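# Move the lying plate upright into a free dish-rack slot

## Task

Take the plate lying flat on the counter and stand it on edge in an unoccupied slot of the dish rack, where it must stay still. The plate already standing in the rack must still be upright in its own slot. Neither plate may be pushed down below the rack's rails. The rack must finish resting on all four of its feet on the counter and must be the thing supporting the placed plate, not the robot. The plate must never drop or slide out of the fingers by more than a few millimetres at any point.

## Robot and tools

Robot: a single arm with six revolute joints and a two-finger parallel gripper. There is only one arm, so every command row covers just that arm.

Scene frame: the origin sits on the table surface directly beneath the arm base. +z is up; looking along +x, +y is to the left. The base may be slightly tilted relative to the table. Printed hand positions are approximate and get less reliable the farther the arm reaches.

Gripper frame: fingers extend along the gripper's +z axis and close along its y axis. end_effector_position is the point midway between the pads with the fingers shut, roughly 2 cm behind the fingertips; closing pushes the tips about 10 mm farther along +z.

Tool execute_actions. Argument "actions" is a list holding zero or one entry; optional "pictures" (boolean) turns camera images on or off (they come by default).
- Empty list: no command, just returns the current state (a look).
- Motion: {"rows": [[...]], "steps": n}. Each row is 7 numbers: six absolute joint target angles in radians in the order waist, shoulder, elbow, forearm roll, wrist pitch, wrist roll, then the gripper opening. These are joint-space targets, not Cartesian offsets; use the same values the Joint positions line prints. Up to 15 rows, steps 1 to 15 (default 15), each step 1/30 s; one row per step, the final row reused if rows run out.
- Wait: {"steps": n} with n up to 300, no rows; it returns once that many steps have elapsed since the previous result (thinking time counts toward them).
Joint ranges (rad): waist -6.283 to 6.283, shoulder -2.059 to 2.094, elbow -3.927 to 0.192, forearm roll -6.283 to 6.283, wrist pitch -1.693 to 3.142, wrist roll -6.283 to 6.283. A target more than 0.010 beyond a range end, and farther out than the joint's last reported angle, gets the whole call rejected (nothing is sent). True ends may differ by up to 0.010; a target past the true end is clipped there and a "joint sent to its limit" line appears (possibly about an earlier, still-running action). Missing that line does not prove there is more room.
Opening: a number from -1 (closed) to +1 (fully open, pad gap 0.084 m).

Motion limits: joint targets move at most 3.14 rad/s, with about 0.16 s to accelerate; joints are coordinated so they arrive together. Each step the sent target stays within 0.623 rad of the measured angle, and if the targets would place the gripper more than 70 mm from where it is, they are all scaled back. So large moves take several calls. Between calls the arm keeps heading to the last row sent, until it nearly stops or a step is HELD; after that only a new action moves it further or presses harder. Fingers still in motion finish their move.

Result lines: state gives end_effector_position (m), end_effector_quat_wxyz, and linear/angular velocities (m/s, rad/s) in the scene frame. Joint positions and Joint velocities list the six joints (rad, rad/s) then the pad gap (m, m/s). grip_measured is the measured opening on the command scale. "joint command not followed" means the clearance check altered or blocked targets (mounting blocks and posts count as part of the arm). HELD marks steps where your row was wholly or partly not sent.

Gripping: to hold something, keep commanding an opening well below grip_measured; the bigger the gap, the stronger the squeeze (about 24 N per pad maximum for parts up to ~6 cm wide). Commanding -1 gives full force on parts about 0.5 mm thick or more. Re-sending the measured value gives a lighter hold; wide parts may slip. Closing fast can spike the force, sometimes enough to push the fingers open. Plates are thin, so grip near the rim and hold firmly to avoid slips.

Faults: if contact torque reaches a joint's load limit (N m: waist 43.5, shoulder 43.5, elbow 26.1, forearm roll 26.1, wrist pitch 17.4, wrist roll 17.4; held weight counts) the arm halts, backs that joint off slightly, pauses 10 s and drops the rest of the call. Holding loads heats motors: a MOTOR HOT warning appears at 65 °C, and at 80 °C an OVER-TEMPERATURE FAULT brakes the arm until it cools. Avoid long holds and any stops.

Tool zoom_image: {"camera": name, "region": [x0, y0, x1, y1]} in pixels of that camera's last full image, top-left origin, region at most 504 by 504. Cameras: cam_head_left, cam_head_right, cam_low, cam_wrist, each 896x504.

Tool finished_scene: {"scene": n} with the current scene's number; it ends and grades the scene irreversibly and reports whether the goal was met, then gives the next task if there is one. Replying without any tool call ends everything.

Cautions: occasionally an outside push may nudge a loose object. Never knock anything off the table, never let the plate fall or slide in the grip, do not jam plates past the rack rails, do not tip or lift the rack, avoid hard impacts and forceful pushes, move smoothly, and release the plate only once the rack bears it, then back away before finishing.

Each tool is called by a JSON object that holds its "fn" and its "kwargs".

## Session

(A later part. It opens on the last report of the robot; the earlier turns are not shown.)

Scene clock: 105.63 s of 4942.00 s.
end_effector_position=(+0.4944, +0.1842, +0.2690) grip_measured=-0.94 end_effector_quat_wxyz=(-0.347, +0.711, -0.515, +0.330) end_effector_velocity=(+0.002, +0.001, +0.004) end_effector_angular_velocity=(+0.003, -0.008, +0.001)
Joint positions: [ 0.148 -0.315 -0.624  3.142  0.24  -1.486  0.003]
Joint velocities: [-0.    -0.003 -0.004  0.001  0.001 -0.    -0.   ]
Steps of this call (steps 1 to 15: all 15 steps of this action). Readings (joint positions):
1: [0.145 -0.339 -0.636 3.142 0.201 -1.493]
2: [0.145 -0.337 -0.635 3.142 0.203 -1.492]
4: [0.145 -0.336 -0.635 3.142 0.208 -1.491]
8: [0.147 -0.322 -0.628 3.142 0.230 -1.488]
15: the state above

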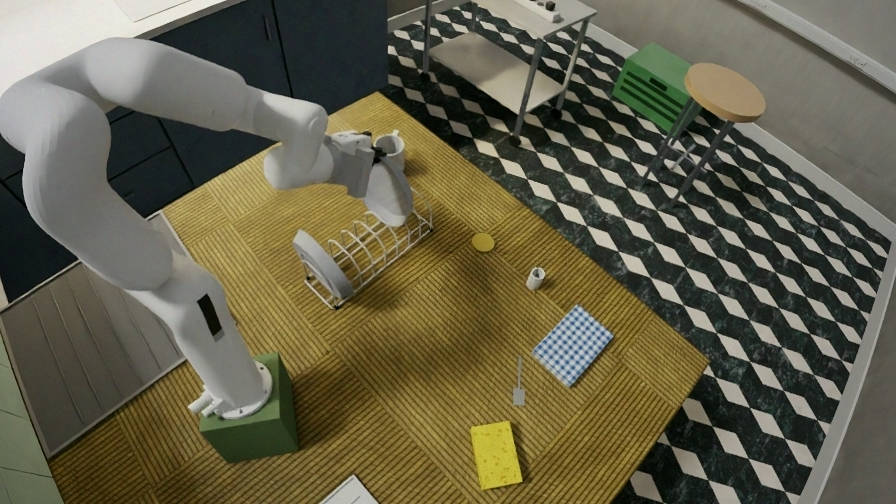

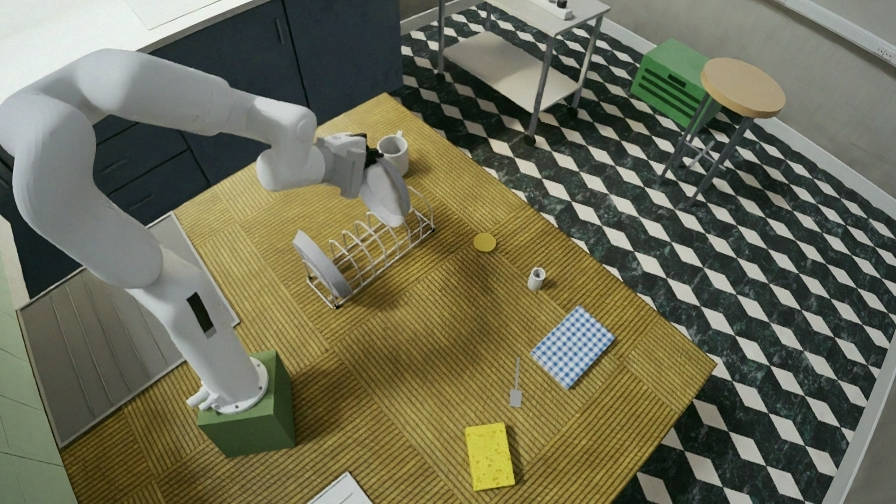

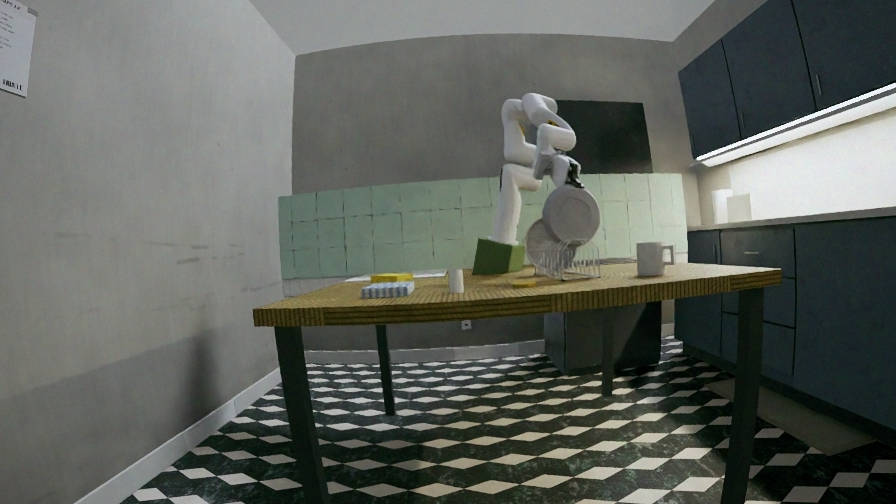

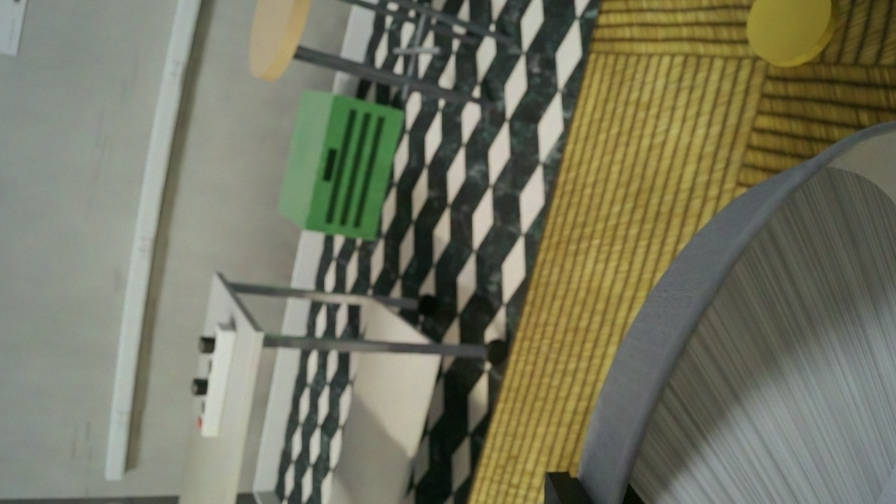

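Rim is just behind arch A. Continue to mid.

{"fn": "execute_actions", "kwargs": {"actions": [{"rows":[[0.149,-0.305,-0.619,3.142,0.255,-1.484,-1],[0.149,-0.305,-0.619,3.142,0.255,-1.484,-1],[0.15,-0.295,-0.615,3.142,0.269,-1.481,-1],[0.15,-0.295,-0.615,3.142,0.269,-1.481,-1],[0.152,-0.285,-0.611,3.142,0.283,-1.479,-1],[0.152,-0.285,-0.611,3.142,0.283,-1.479,-1],[0.153,-0.275,-0.607,3.142,0.297,-1.477,-1],[0.153,-0.275,-0.607,3.142,0.297,-1.477,-1],[0.154,-0.265,-0.603,3.142,0.311,-1.474,-1],[0.154,-0.265,-0.603,3.142,0.311,-1.474,-1],[0.155,-0.255,-0.599,3.142,0.325,-1.472,-1]]}]}}

{"fn": "zoom_image", "kwargs": {"camera": "cam_head_left", "region": [340, 140, 450, 270]}}

{"fn": "zoom_image", "kwargs": {"camera": "cam_low", "region": [520, 180, 630, 290]}}

Scene clock: 108.90 s of 4942.00 s.
end_effector_position=(+0.4934, +0.1824, +0.2424) grip_measured=-0.94 end_effector_quat_wxyz=(-0.349, +0.710, -0.518, +0.325) end_effector_velocity=(-0.000, -0.001, -0.008) end_effector_angular_velocity=(+0.005, -0.002, -0.000)
Joint positions: [ 0.155 -0.255 -0.598  3.142  0.323 -1.472  0.003]
Joint velocities: [ 0.002  0.02   0.01  -0.001  0.033  0.005  0.   ]
Steps of this call (steps 1 to 15: the robot went on to your last target; steps 16 to 83: nothing new was sent; steps 84 to 98: all 15 steps of this action). Readings (joint positions):
84: [0.148 -0.315 -0.624 3.142 0.240 -1.486]
85: [0.148 -0.313 -0.623 3.142 0.244 -1.485]
87: [0.149 -0.305 -0.620 3.142 0.257 -1.483]
91: [0.152 -0.284 -0.610 3.142 0.284 -1.479]
98: the state above

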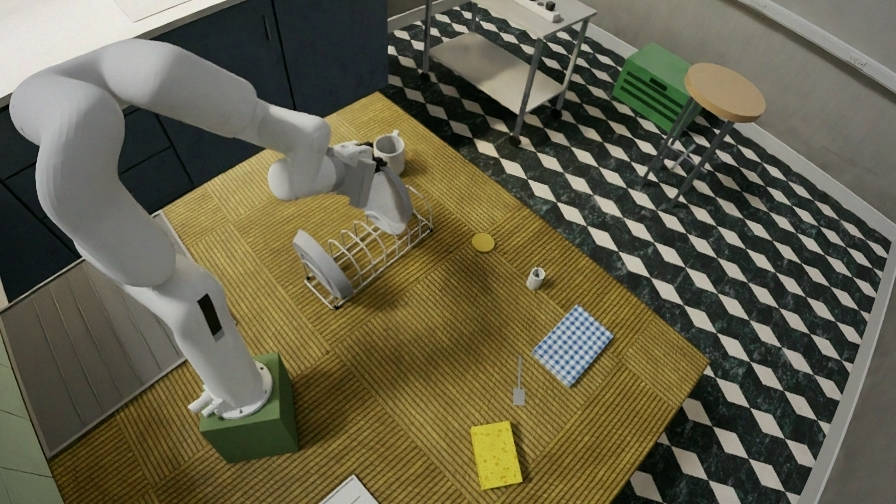

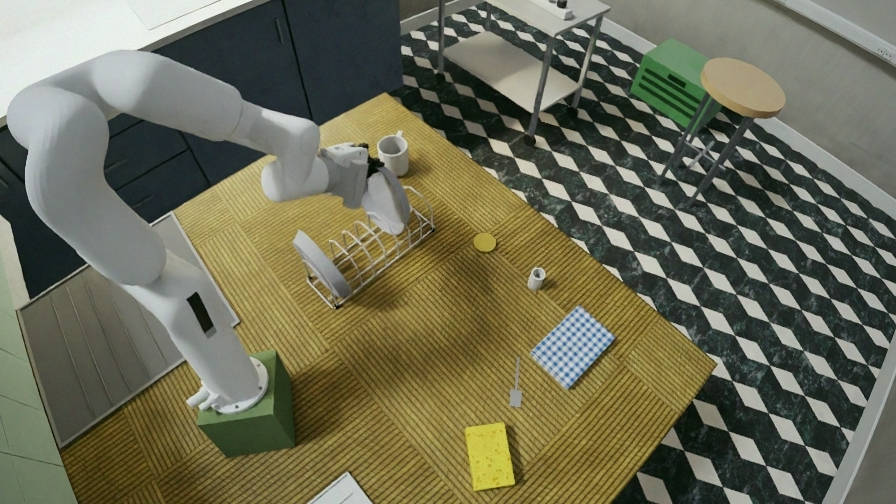

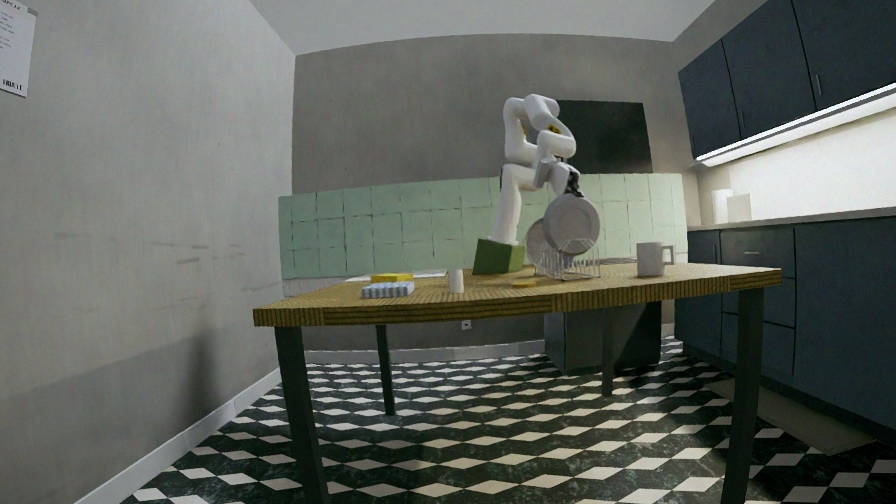

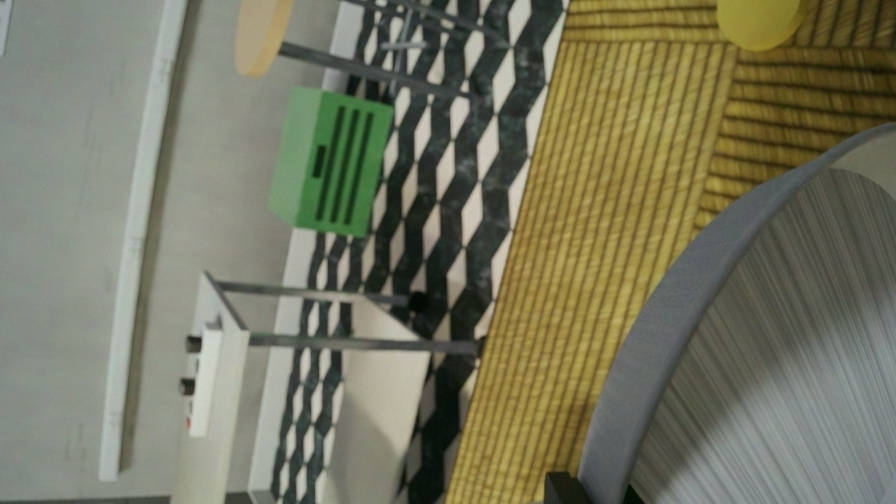

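Region (340, 140, 450, 270) of cam_head_left's 896x504 image, scaled by 3.877, with more detail than that image has; it fills the left 426 columns of this view, and the rest is white.

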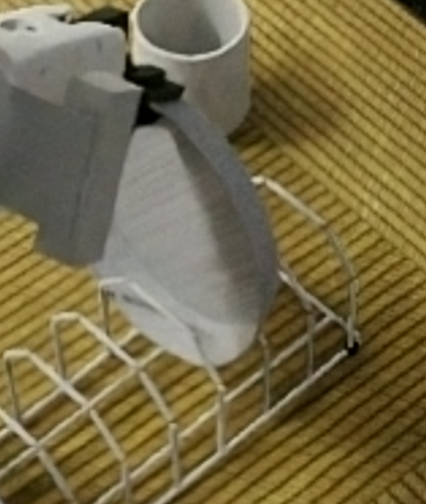

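Region (520, 180, 630, 290) of cam_low's 896x504 image, scaled by 4.582, with more detail than that image has.

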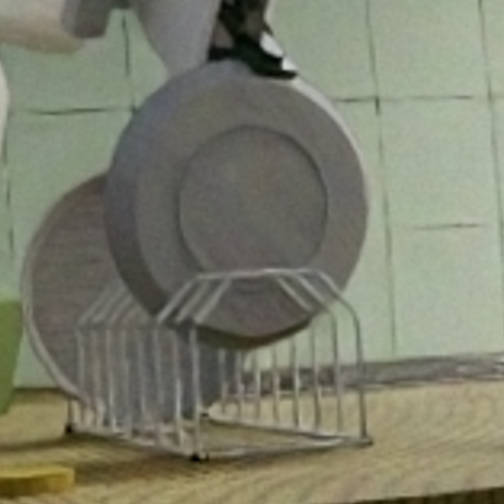

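{"fn": "execute_actions", "kwargs": {"actions": [{"rows":[[0.156,-0.245,-0.597,3.142,0.337,-1.47,-1],[0.157,-0.235,-0.594,3.142,0.35,-1.468,-1],[0.158,-0.225,-0.592,3.142,0.362,-1.466,-1],[0.159,-0.215,-0.59,3.142,0.374,-1.464,-1],[0.16,-0.205,-0.588,3.142,0.386,-1.462,-1],[0.161,-0.195,-0.586,3.142,0.398,-1.46,-1],[0.162,-0.185,-0.584,3.142,0.41,-1.459,-1],[0.163,-0.175,-0.583,3.142,0.421,-1.457,-1],[0.164,-0.165,-0.581,3.142,0.433,-1.455,-1],[0.165,-0.155,-0.58,3.142,0.444,-1.453,-1],[0.166,-0.145,-0.578,3.142,0.456,-1.451,-1],[0.167,-0.135,-0.577,3.142,0.467,-1.449,-1],[0.168,-0.128,-0.576,3.142,0.475,-1.448,-1]]}], "pictures": false}}

{"fn": "execute_actions", "kwargs": {"actions": [{"steps":8}]}}

{"fn": "zoom_image", "kwargs": {"camera": "cam_low", "region": [520, 180, 630, 290]}}

{"fn": "zoom_image", "kwargs": {"camera": "cam_head_left", "region": [340, 140, 450, 270]}}

Scene clock: 113.10 s of 4942.00 s.
end_effector_position=(+0.5030, +0.1866, +0.2126) grip_measured=-0.88 end_effector_quat_wxyz=(-0.368, +0.702, -0.516, +0.325) end_effector_velocity=(-0.034, -0.022, -0.105) end_effector_angular_velocity=(-0.040, +0.199, -0.036)
Joint positions: [ 0.168 -0.147 -0.591  3.142  0.475 -1.449  0.006]
Joint velocities: [ 0.017  0.21   0.02   0.004  0.025  0.024 -0.017]
Steps of this call (steps 1 to 15: the robot went on to your last target; steps 16 to 100: nothing new was sent; then 0.37 s passed at rest; steps 101 to 115: all 15 steps of this action). Readings (joint positions):
101: [0.155 -0.255 -0.599 3.142 0.325 -1.472]
102: [0.155 -0.253 -0.599 3.142 0.329 -1.471]
104: [0.157 -0.239 -0.596 3.142 0.346 -1.469]
108: [0.160 -0.199 -0.586 3.142 0.392 -1.461]
115: the state above

Scene clock: 113.37 s of 4942.00 s.
end_effector_position=(+0.4915, +0.1794, +0.1941) grip_measured=-0.94 end_effector_quat_wxyz=(-0.352, +0.708, -0.524, +0.315) end_effector_velocity=(+0.002, +0.003, +0.006) end_effector_angular_velocity=(+0.005, -0.012, +0.004)
Joint positions: [ 0.168 -0.125 -0.572  3.142  0.472 -1.448  0.003]
Joint velocities: [ 0.002 -0.011 -0.003 -0.     0.001  0.    -0.   ]
Steps of this call (steps 1 to 8: the robot went on to your last target). Readings (joint positions):
1: [0.168 -0.137 -0.584 3.142 0.473 -1.449]
2: [0.168 -0.128 -0.573 3.142 0.471 -1.448]
4: [0.168 -0.123 -0.567 3.142 0.472 -1.448]
8: the state above

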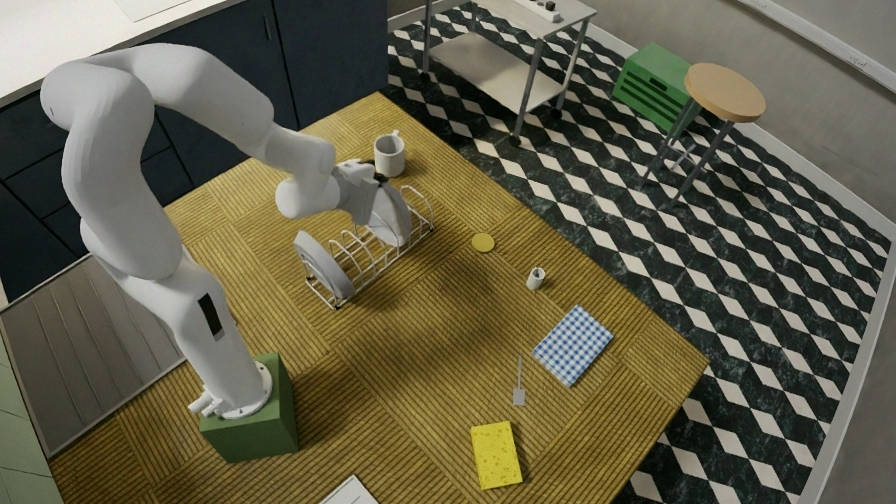

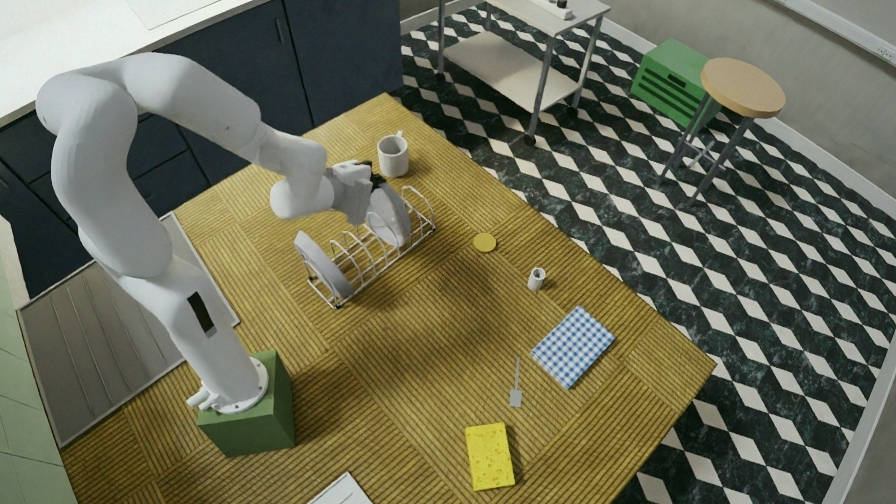

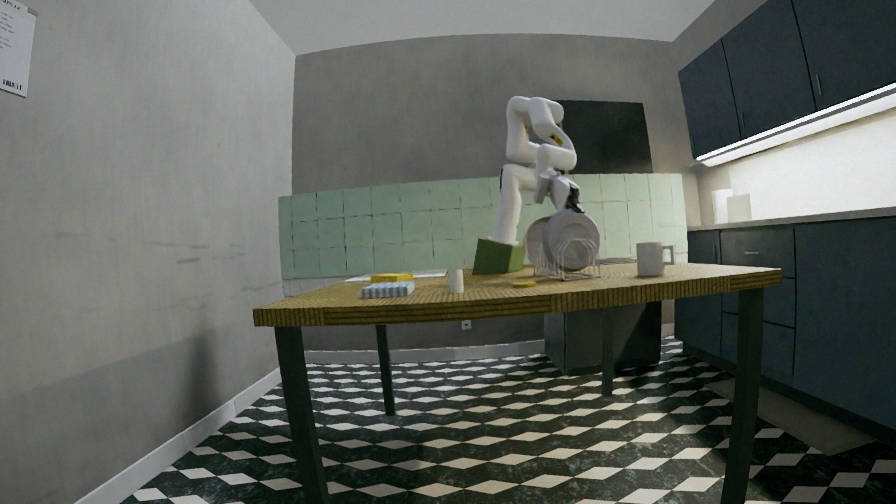

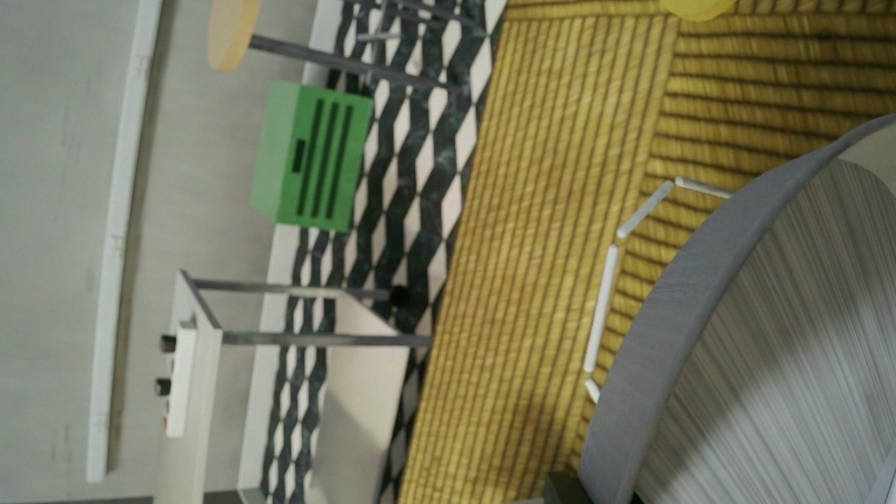

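Region (520, 180, 630, 290) of cam_low's 896x504 image, scaled by 4.582, with more detail than that image has.

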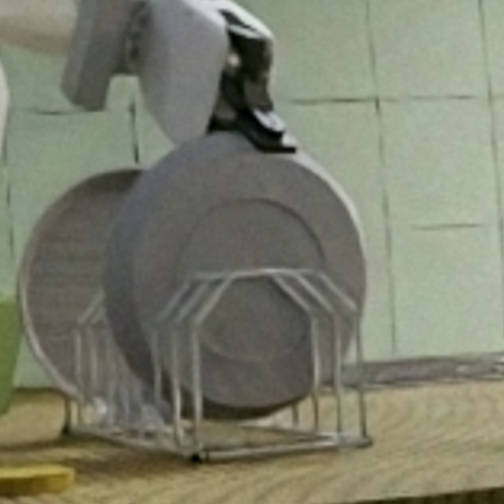

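Region (340, 140, 450, 270) of cam_head_left's 896x504 image, scaled by 3.877, with more detail than that image has; it fills the left 426 columns of this view, and the rest is white.

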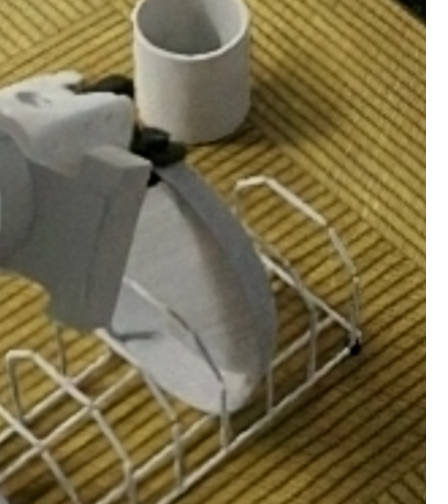

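{"fn": "execute_actions", "kwargs": {"actions": [{"rows":[[0.168,-0.125,-0.576,3.142,0.478,-1.447,-1],[0.168,-0.125,-0.576,3.142,0.478,-1.447,-1],[0.169,-0.122,-0.576,3.142,0.481,-1.447,-1],[0.169,-0.122,-0.576,3.142,0.481,-1.447,-1],[0.169,-0.119,-0.575,3.142,0.485,-1.446,-1],[0.169,-0.119,-0.575,3.142,0.485,-1.446,-1],[0.17,-0.116,-0.575,3.142,0.488,-1.446,-1],[0.17,-0.116,-0.575,3.142,0.488,-1.446,-1],[0.17,-0.113,-0.575,3.142,0.491,-1.445,-1]]}]}}

{"fn": "zoom_image", "kwargs": {"camera": "cam_low", "region": [530, 230, 610, 290]}}

Scene clock: 115.77 s of 4942.00 s.
end_effector_position=(+0.4945, +0.1814, +0.1933) grip_measured=-0.94 end_effector_quat_wxyz=(-0.357, +0.706, -0.523, +0.316) end_effector_velocity=(+0.000, -0.001, -0.001) end_effector_angular_velocity=(+0.000, +0.002, -0.002)
Joint positions: [ 0.17  -0.114 -0.575  3.142  0.491 -1.445  0.003]
Joint velocities: [-0.001  0.003 -0.001  0.    -0.     0.001  0.   ]
Steps of this call (steps 1 to 30: the robot went on to your last target; steps 31 to 57: nothing new was sent; steps 58 to 72: all 15 steps of this action). Readings (joint positions):
58: [0.168 -0.128 -0.576 3.142 0.475 -1.448]
59: [0.168 -0.127 -0.576 3.142 0.476 -1.448]
61: [0.168 -0.126 -0.576 3.142 0.479 -1.447]
65: [0.169 -0.121 -0.577 3.142 0.486 -1.446]
72: the state above

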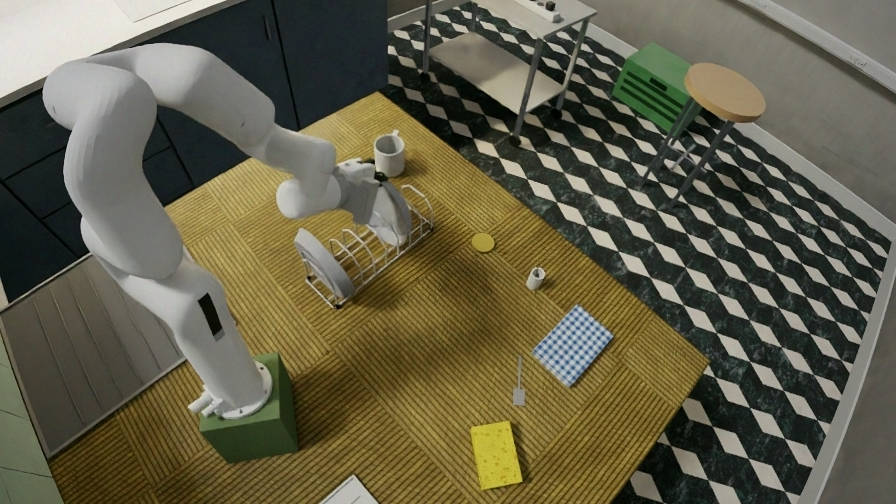

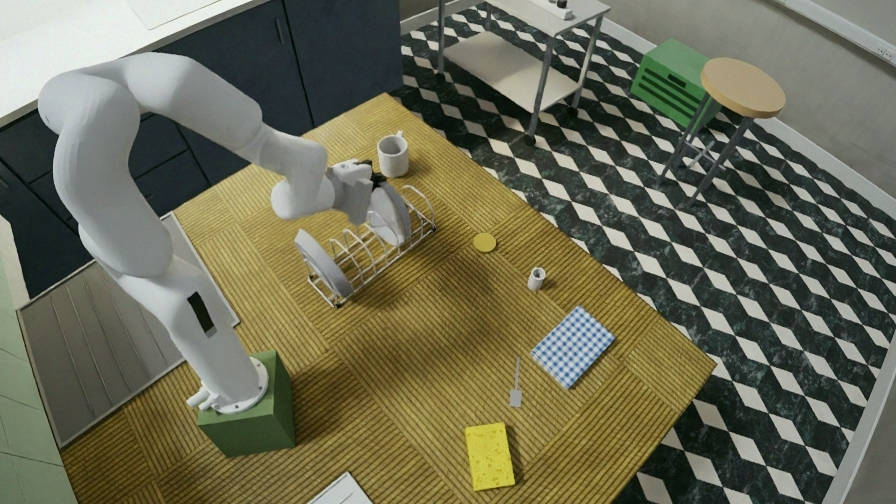

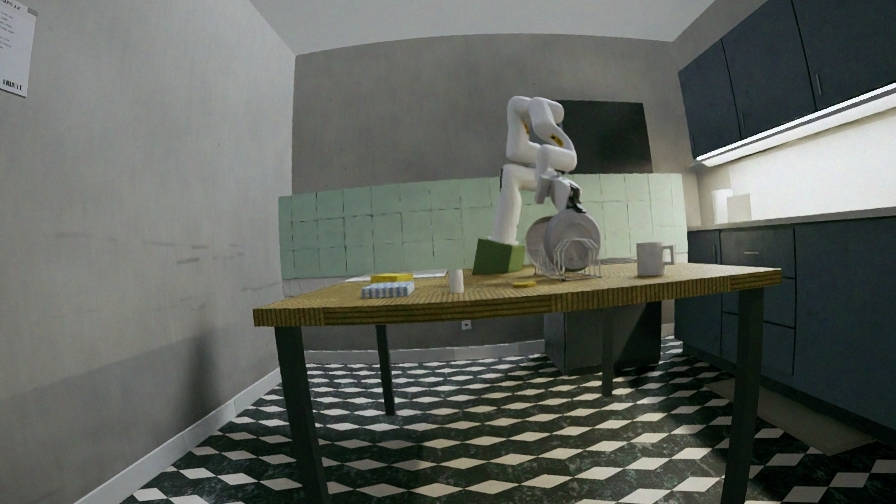

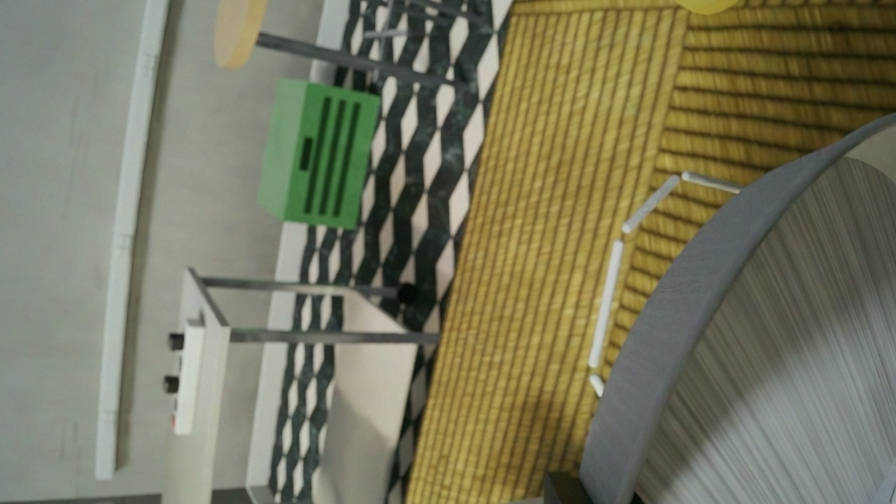

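Region (530, 230, 610, 290) of cam_low's 896x504 image, scaled by 6.300, with more detail than that image has; it fills the top 378 rows of this view, and the rest is white.

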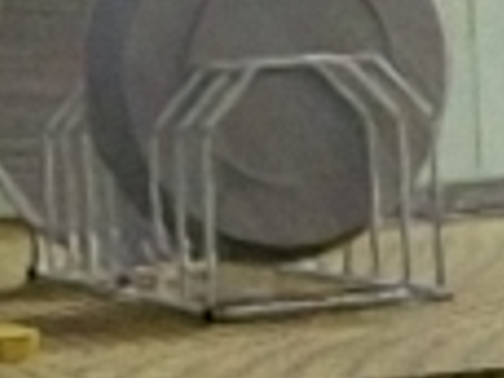

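{"fn": "execute_actions", "kwargs": {"actions": [{"rows":[[0.17,-0.11,-0.574,3.142,0.495,-1.444,-1],[0.17,-0.11,-0.574,3.142,0.495,-1.444,-1],[0.171,-0.107,-0.574,3.142,0.498,-1.444,-1],[0.171,-0.107,-0.574,3.142,0.498,-1.444,-1],[0.171,-0.104,-0.574,3.142,0.501,-1.443,-1],[0.171,-0.104,-0.574,3.142,0.501,-1.443,-1],[0.171,-0.101,-0.573,3.142,0.505,-1.443,-1],[0.171,-0.101,-0.573,3.142,0.505,-1.443,-1],[0.172,-0.098,-0.573,3.142,0.508,-1.442,-1],[0.172,-0.098,-0.573,3.142,0.508,-1.442,-1],[0.172,-0.095,-0.573,3.142,0.511,-1.442,-1]]}]}}

{"fn": "zoom_image", "kwargs": {"camera": "cam_low", "region": [530, 230, 610, 290]}}

Scene clock: 119.00 s of 4942.00 s.
end_effector_position=(+0.4961, +0.1820, +0.1901) grip_measured=-0.93 end_effector_quat_wxyz=(-0.361, +0.705, -0.522, +0.317) end_effector_velocity=(-0.001, -0.001, -0.003) end_effector_angular_velocity=(+0.000, +0.003, -0.001)
Joint positions: [ 0.171 -0.099 -0.576  3.142  0.512 -1.442  0.003]
Joint velocities: [0.001 0.006 0.003 0.001 0.006 0.001 0.   ]
Steps of this call (steps 1 to 15: the robot went on to your last target; steps 16 to 82: nothing new was sent; steps 83 to 97: all 15 steps of this action). Readings (joint positions):
83: [0.170 -0.113 -0.575 3.142 0.491 -1.445]
84: [0.170 -0.112 -0.575 3.142 0.492 -1.445]
86: [0.170 -0.111 -0.575 3.142 0.496 -1.444]
90: [0.171 -0.105 -0.574 3.142 0.502 -1.443]
97: the state above

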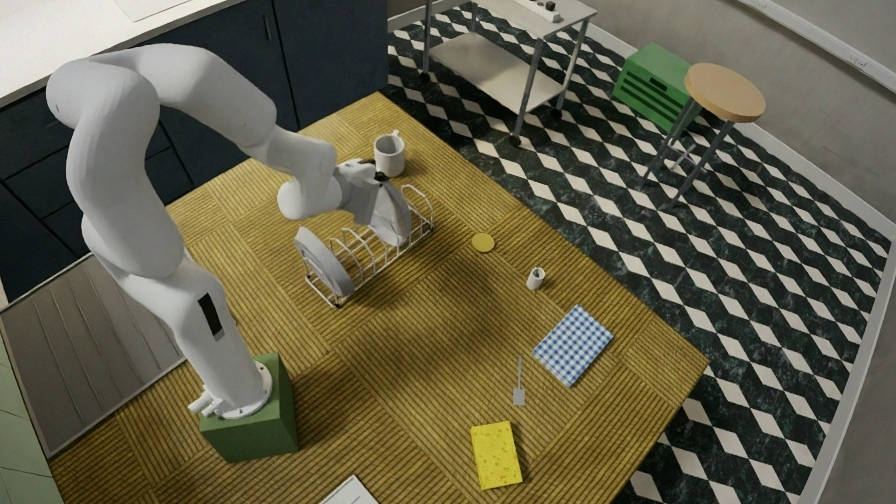

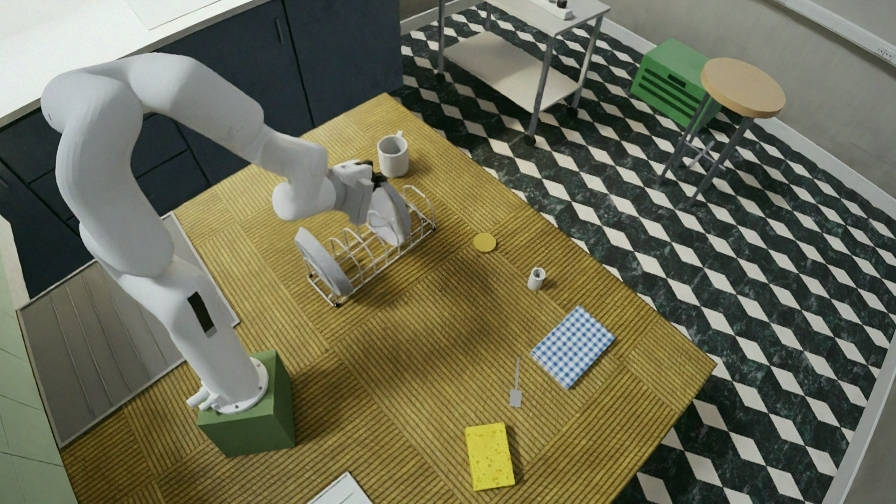

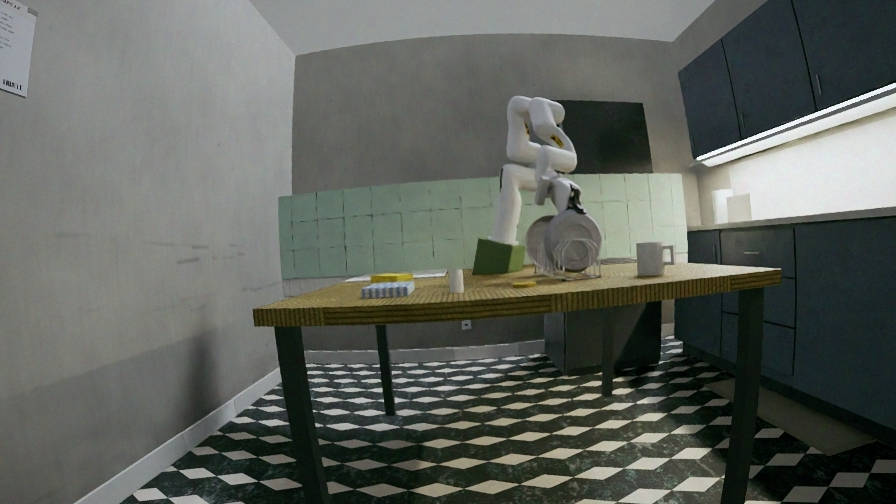

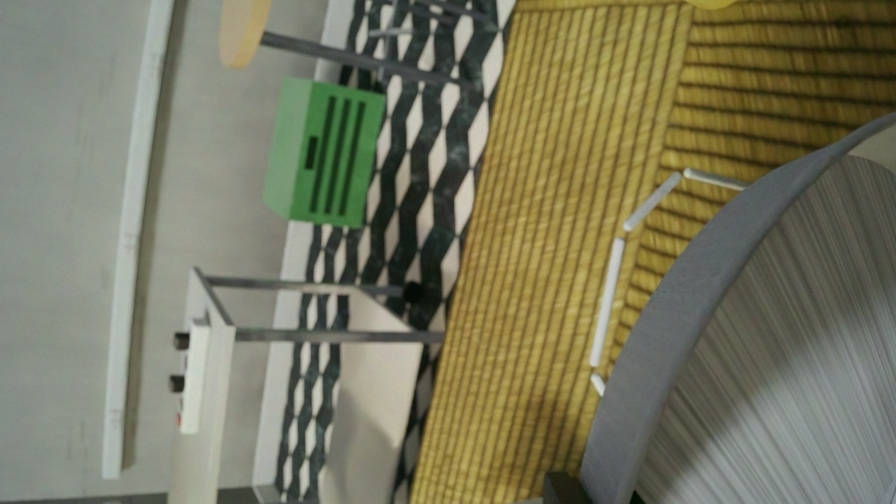

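Region (530, 230, 610, 290) of cam_low's 896x504 image, scaled by 6.300, with more detail than that image has; it fills the top 378 rows of this view, and the rest is white.

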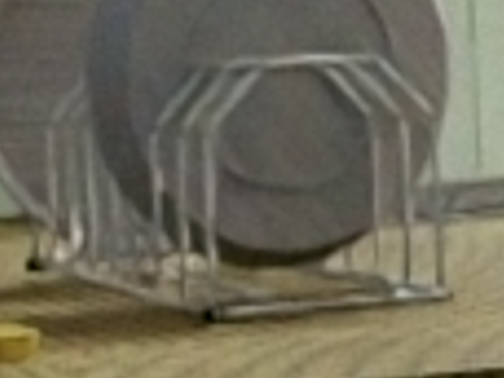

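{"fn": "execute_actions", "kwargs": {"actions": [{"rows":[[0.171,-0.107,-0.574,3.142,0.498,-1.444,-1]],"steps":8}]}}

{"fn": "zoom_image", "kwargs": {"camera": "cam_head_left", "region": [330, 190, 450, 310]}}

{"fn": "zoom_image", "kwargs": {"camera": "cam_low", "region": [545, 255, 605, 285]}}

Scene clock: 121.00 s of 4942.00 s.
end_effector_position=(+0.4930, +0.1807, +0.1892) grip_measured=-0.94 end_effector_quat_wxyz=(-0.356, +0.707, -0.524, +0.315) end_effector_velocity=(+0.002, +0.001, +0.002) end_effector_angular_velocity=(+0.000, -0.005, +0.001)
Joint positions: [ 0.171 -0.105 -0.573  3.142  0.498 -1.444  0.003]
Joint velocities: [-0.001 -0.001 -0.005 -0.    -0.001 -0.001 -0.   ]
Steps of this call (steps 1 to 15: the robot went on to your last target; steps 16 to 52: nothing new was sent; steps 53 to 60: all 8 steps of this action). Readings (joint positions):
53: [0.172 -0.100 -0.573 3.142 0.511 -1.442]
54: [0.172 -0.102 -0.573 3.142 0.507 -1.443]
56: [0.171 -0.105 -0.572 3.142 0.499 -1.444]
60: the state above

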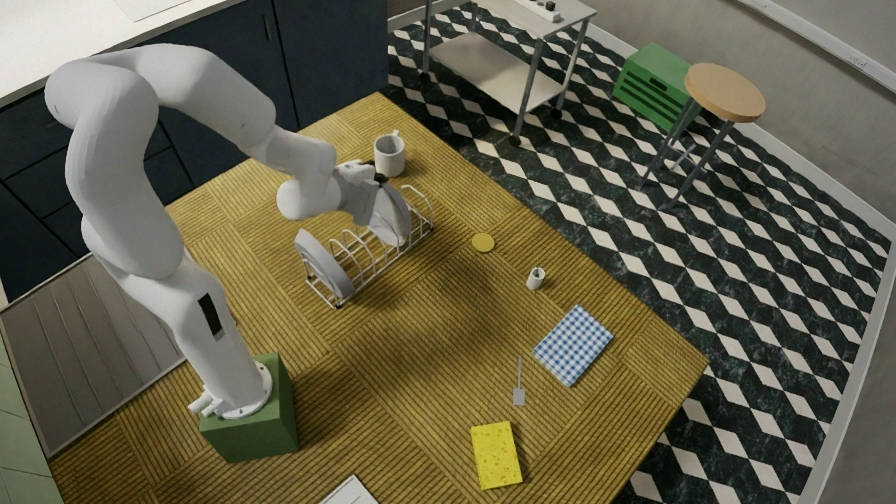

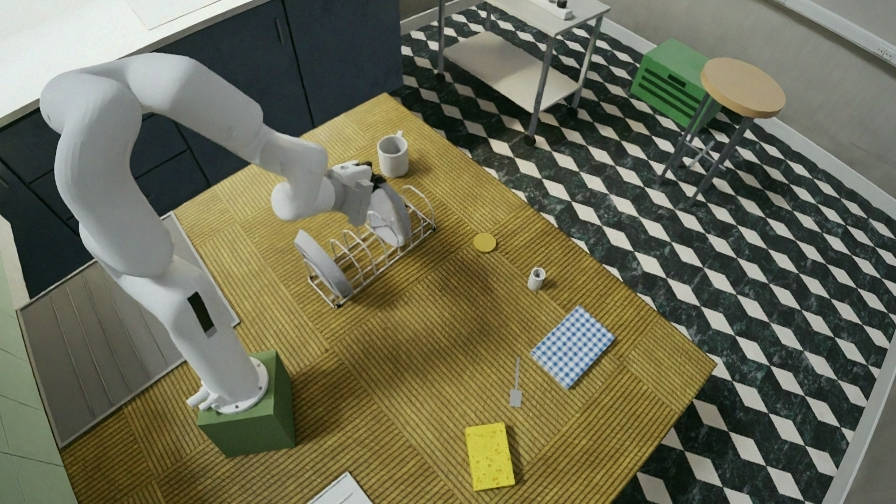

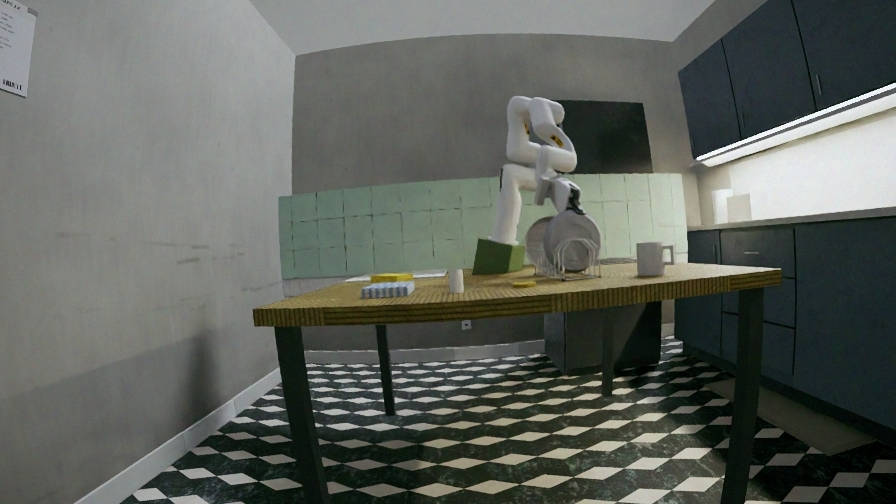

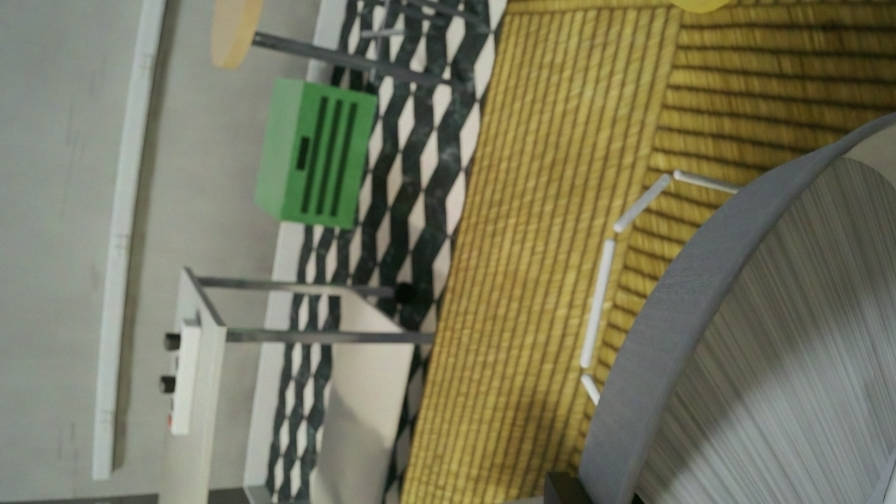

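Region (330, 190, 450, 310) of cam_head_left's 896x504 image, scaled by 4.200, with more detail than that image has.

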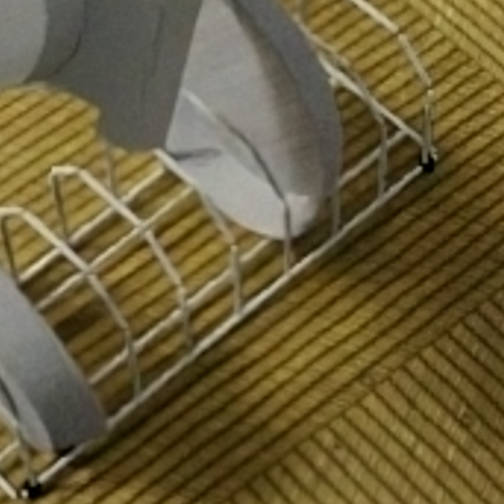

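Region (545, 255, 605, 285) of cam_low's 896x504 image, scaled by 8.400, with more detail than that image has.

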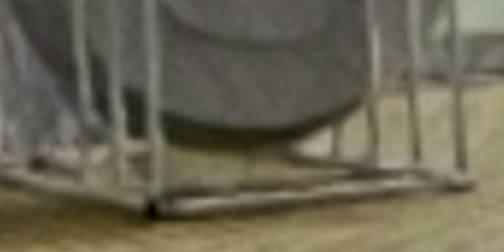

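{"fn": "execute_actions", "kwargs": {"actions": [{"rows":[[0.171,-0.104,-0.574,3.142,0.501,-1.443,-1],[0.171,-0.104,-0.574,3.142,0.501,-1.443,-1],[0.171,-0.104,-0.574,3.142,0.501,-1.443,-1],[0.171,-0.104,-0.574,3.142,0.501,-1.443,-0.96],[0.171,-0.104,-0.574,3.142,0.501,-1.443,-0.94],[0.171,-0.104,-0.574,3.142,0.501,-1.443,-0.92],[0.171,-0.104,-0.574,3.142,0.501,-1.443,-0.9],[0.171,-0.104,-0.574,3.142,0.501,-1.443,-0.88],[0.171,-0.104,-0.574,3.142,0.501,-1.443,-0.86],[0.171,-0.104,-0.574,3.142,0.501,-1.443,-0.84],[0.171,-0.104,-0.574,3.142,0.501,-1.443,-0.82],[0.171,-0.104,-0.574,3.142,0.501,-1.443,-0.8]]}]}}

{"fn": "zoom_image", "kwargs": {"camera": "cam_low", "region": [520, 180, 630, 290]}}

Scene clock: 126.67 s of 4942.00 s.
end_effector_position=(+0.4946, +0.1811, +0.1901) grip_measured=-0.82 end_effector_quat_wxyz=(-0.358, +0.706, -0.523, +0.316) end_effector_velocity=(-0.001, -0.000, -0.001) end_effector_angular_velocity=(-0.001, +0.003, -0.000)
Joint positions: [ 0.171 -0.104 -0.575  3.142  0.502 -1.443  0.008]
Joint velocities: [ 0.     0.     0.002  0.    -0.001 -0.     0.001]
Steps of this call (steps 1 to 15: the robot went on to your last target; steps 16 to 100: nothing new was sent; then 1.83 s passed at rest; steps 101 to 115: all 15 steps of this action). Readings (joint positions):
101: [0.171 -0.107 -0.574 3.142 0.498 -1.444]
102: [0.171 -0.106 -0.574 3.142 0.499 -1.444]
104: [0.171 -0.105 -0.574 3.142 0.501 -1.443]
108: [0.171 -0.105 -0.575 3.142 0.501 -1.443]
115: the state above

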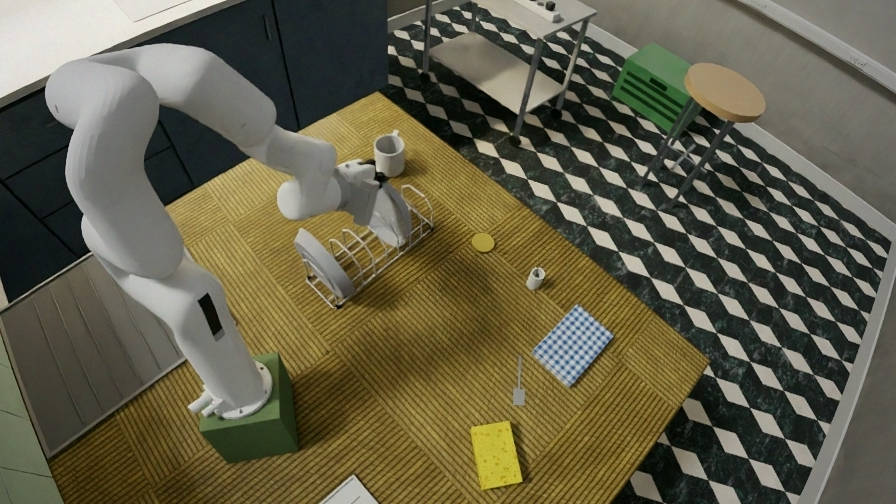

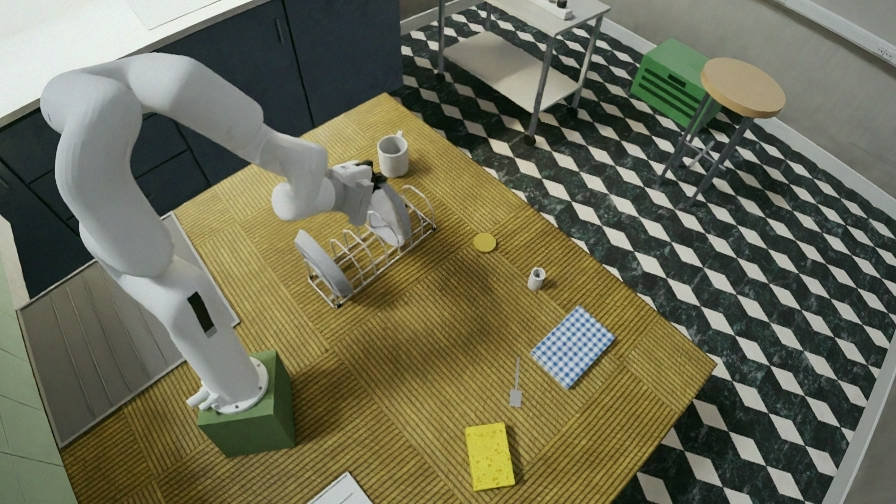

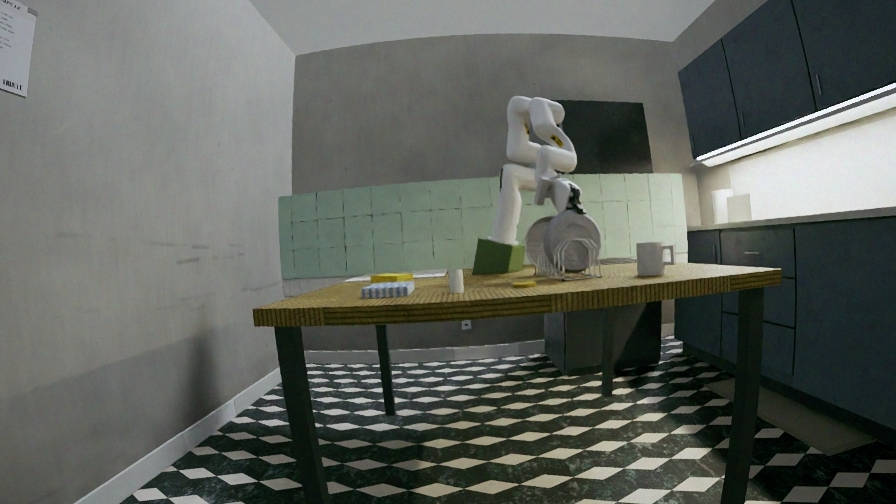

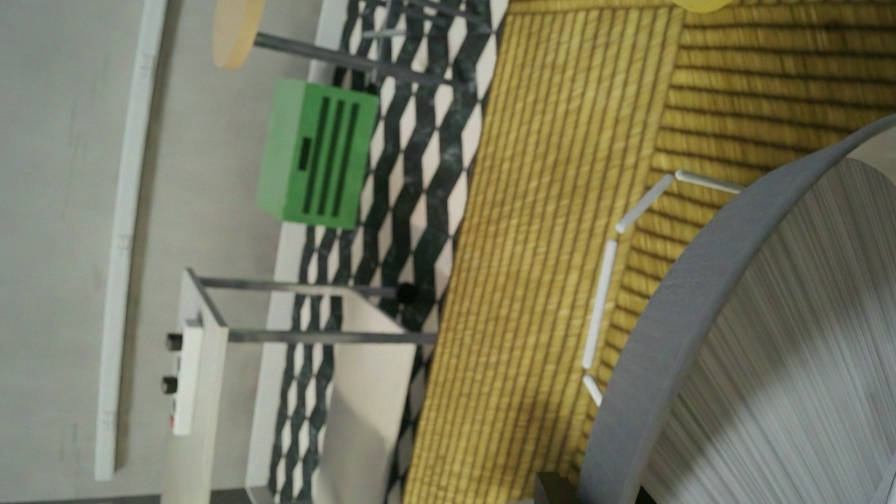

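Region (520, 180, 630, 290) of cam_low's 896x504 image, scaled by 4.582, with more detail than that image has.

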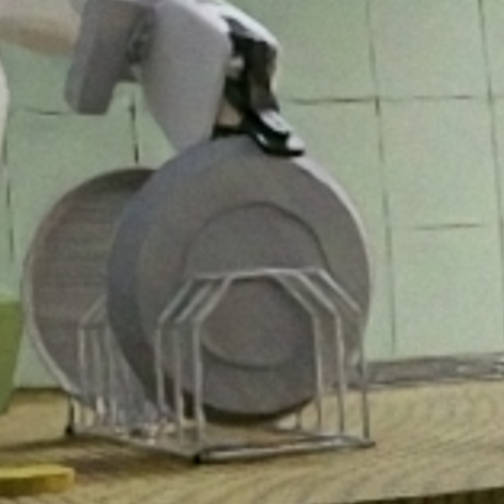

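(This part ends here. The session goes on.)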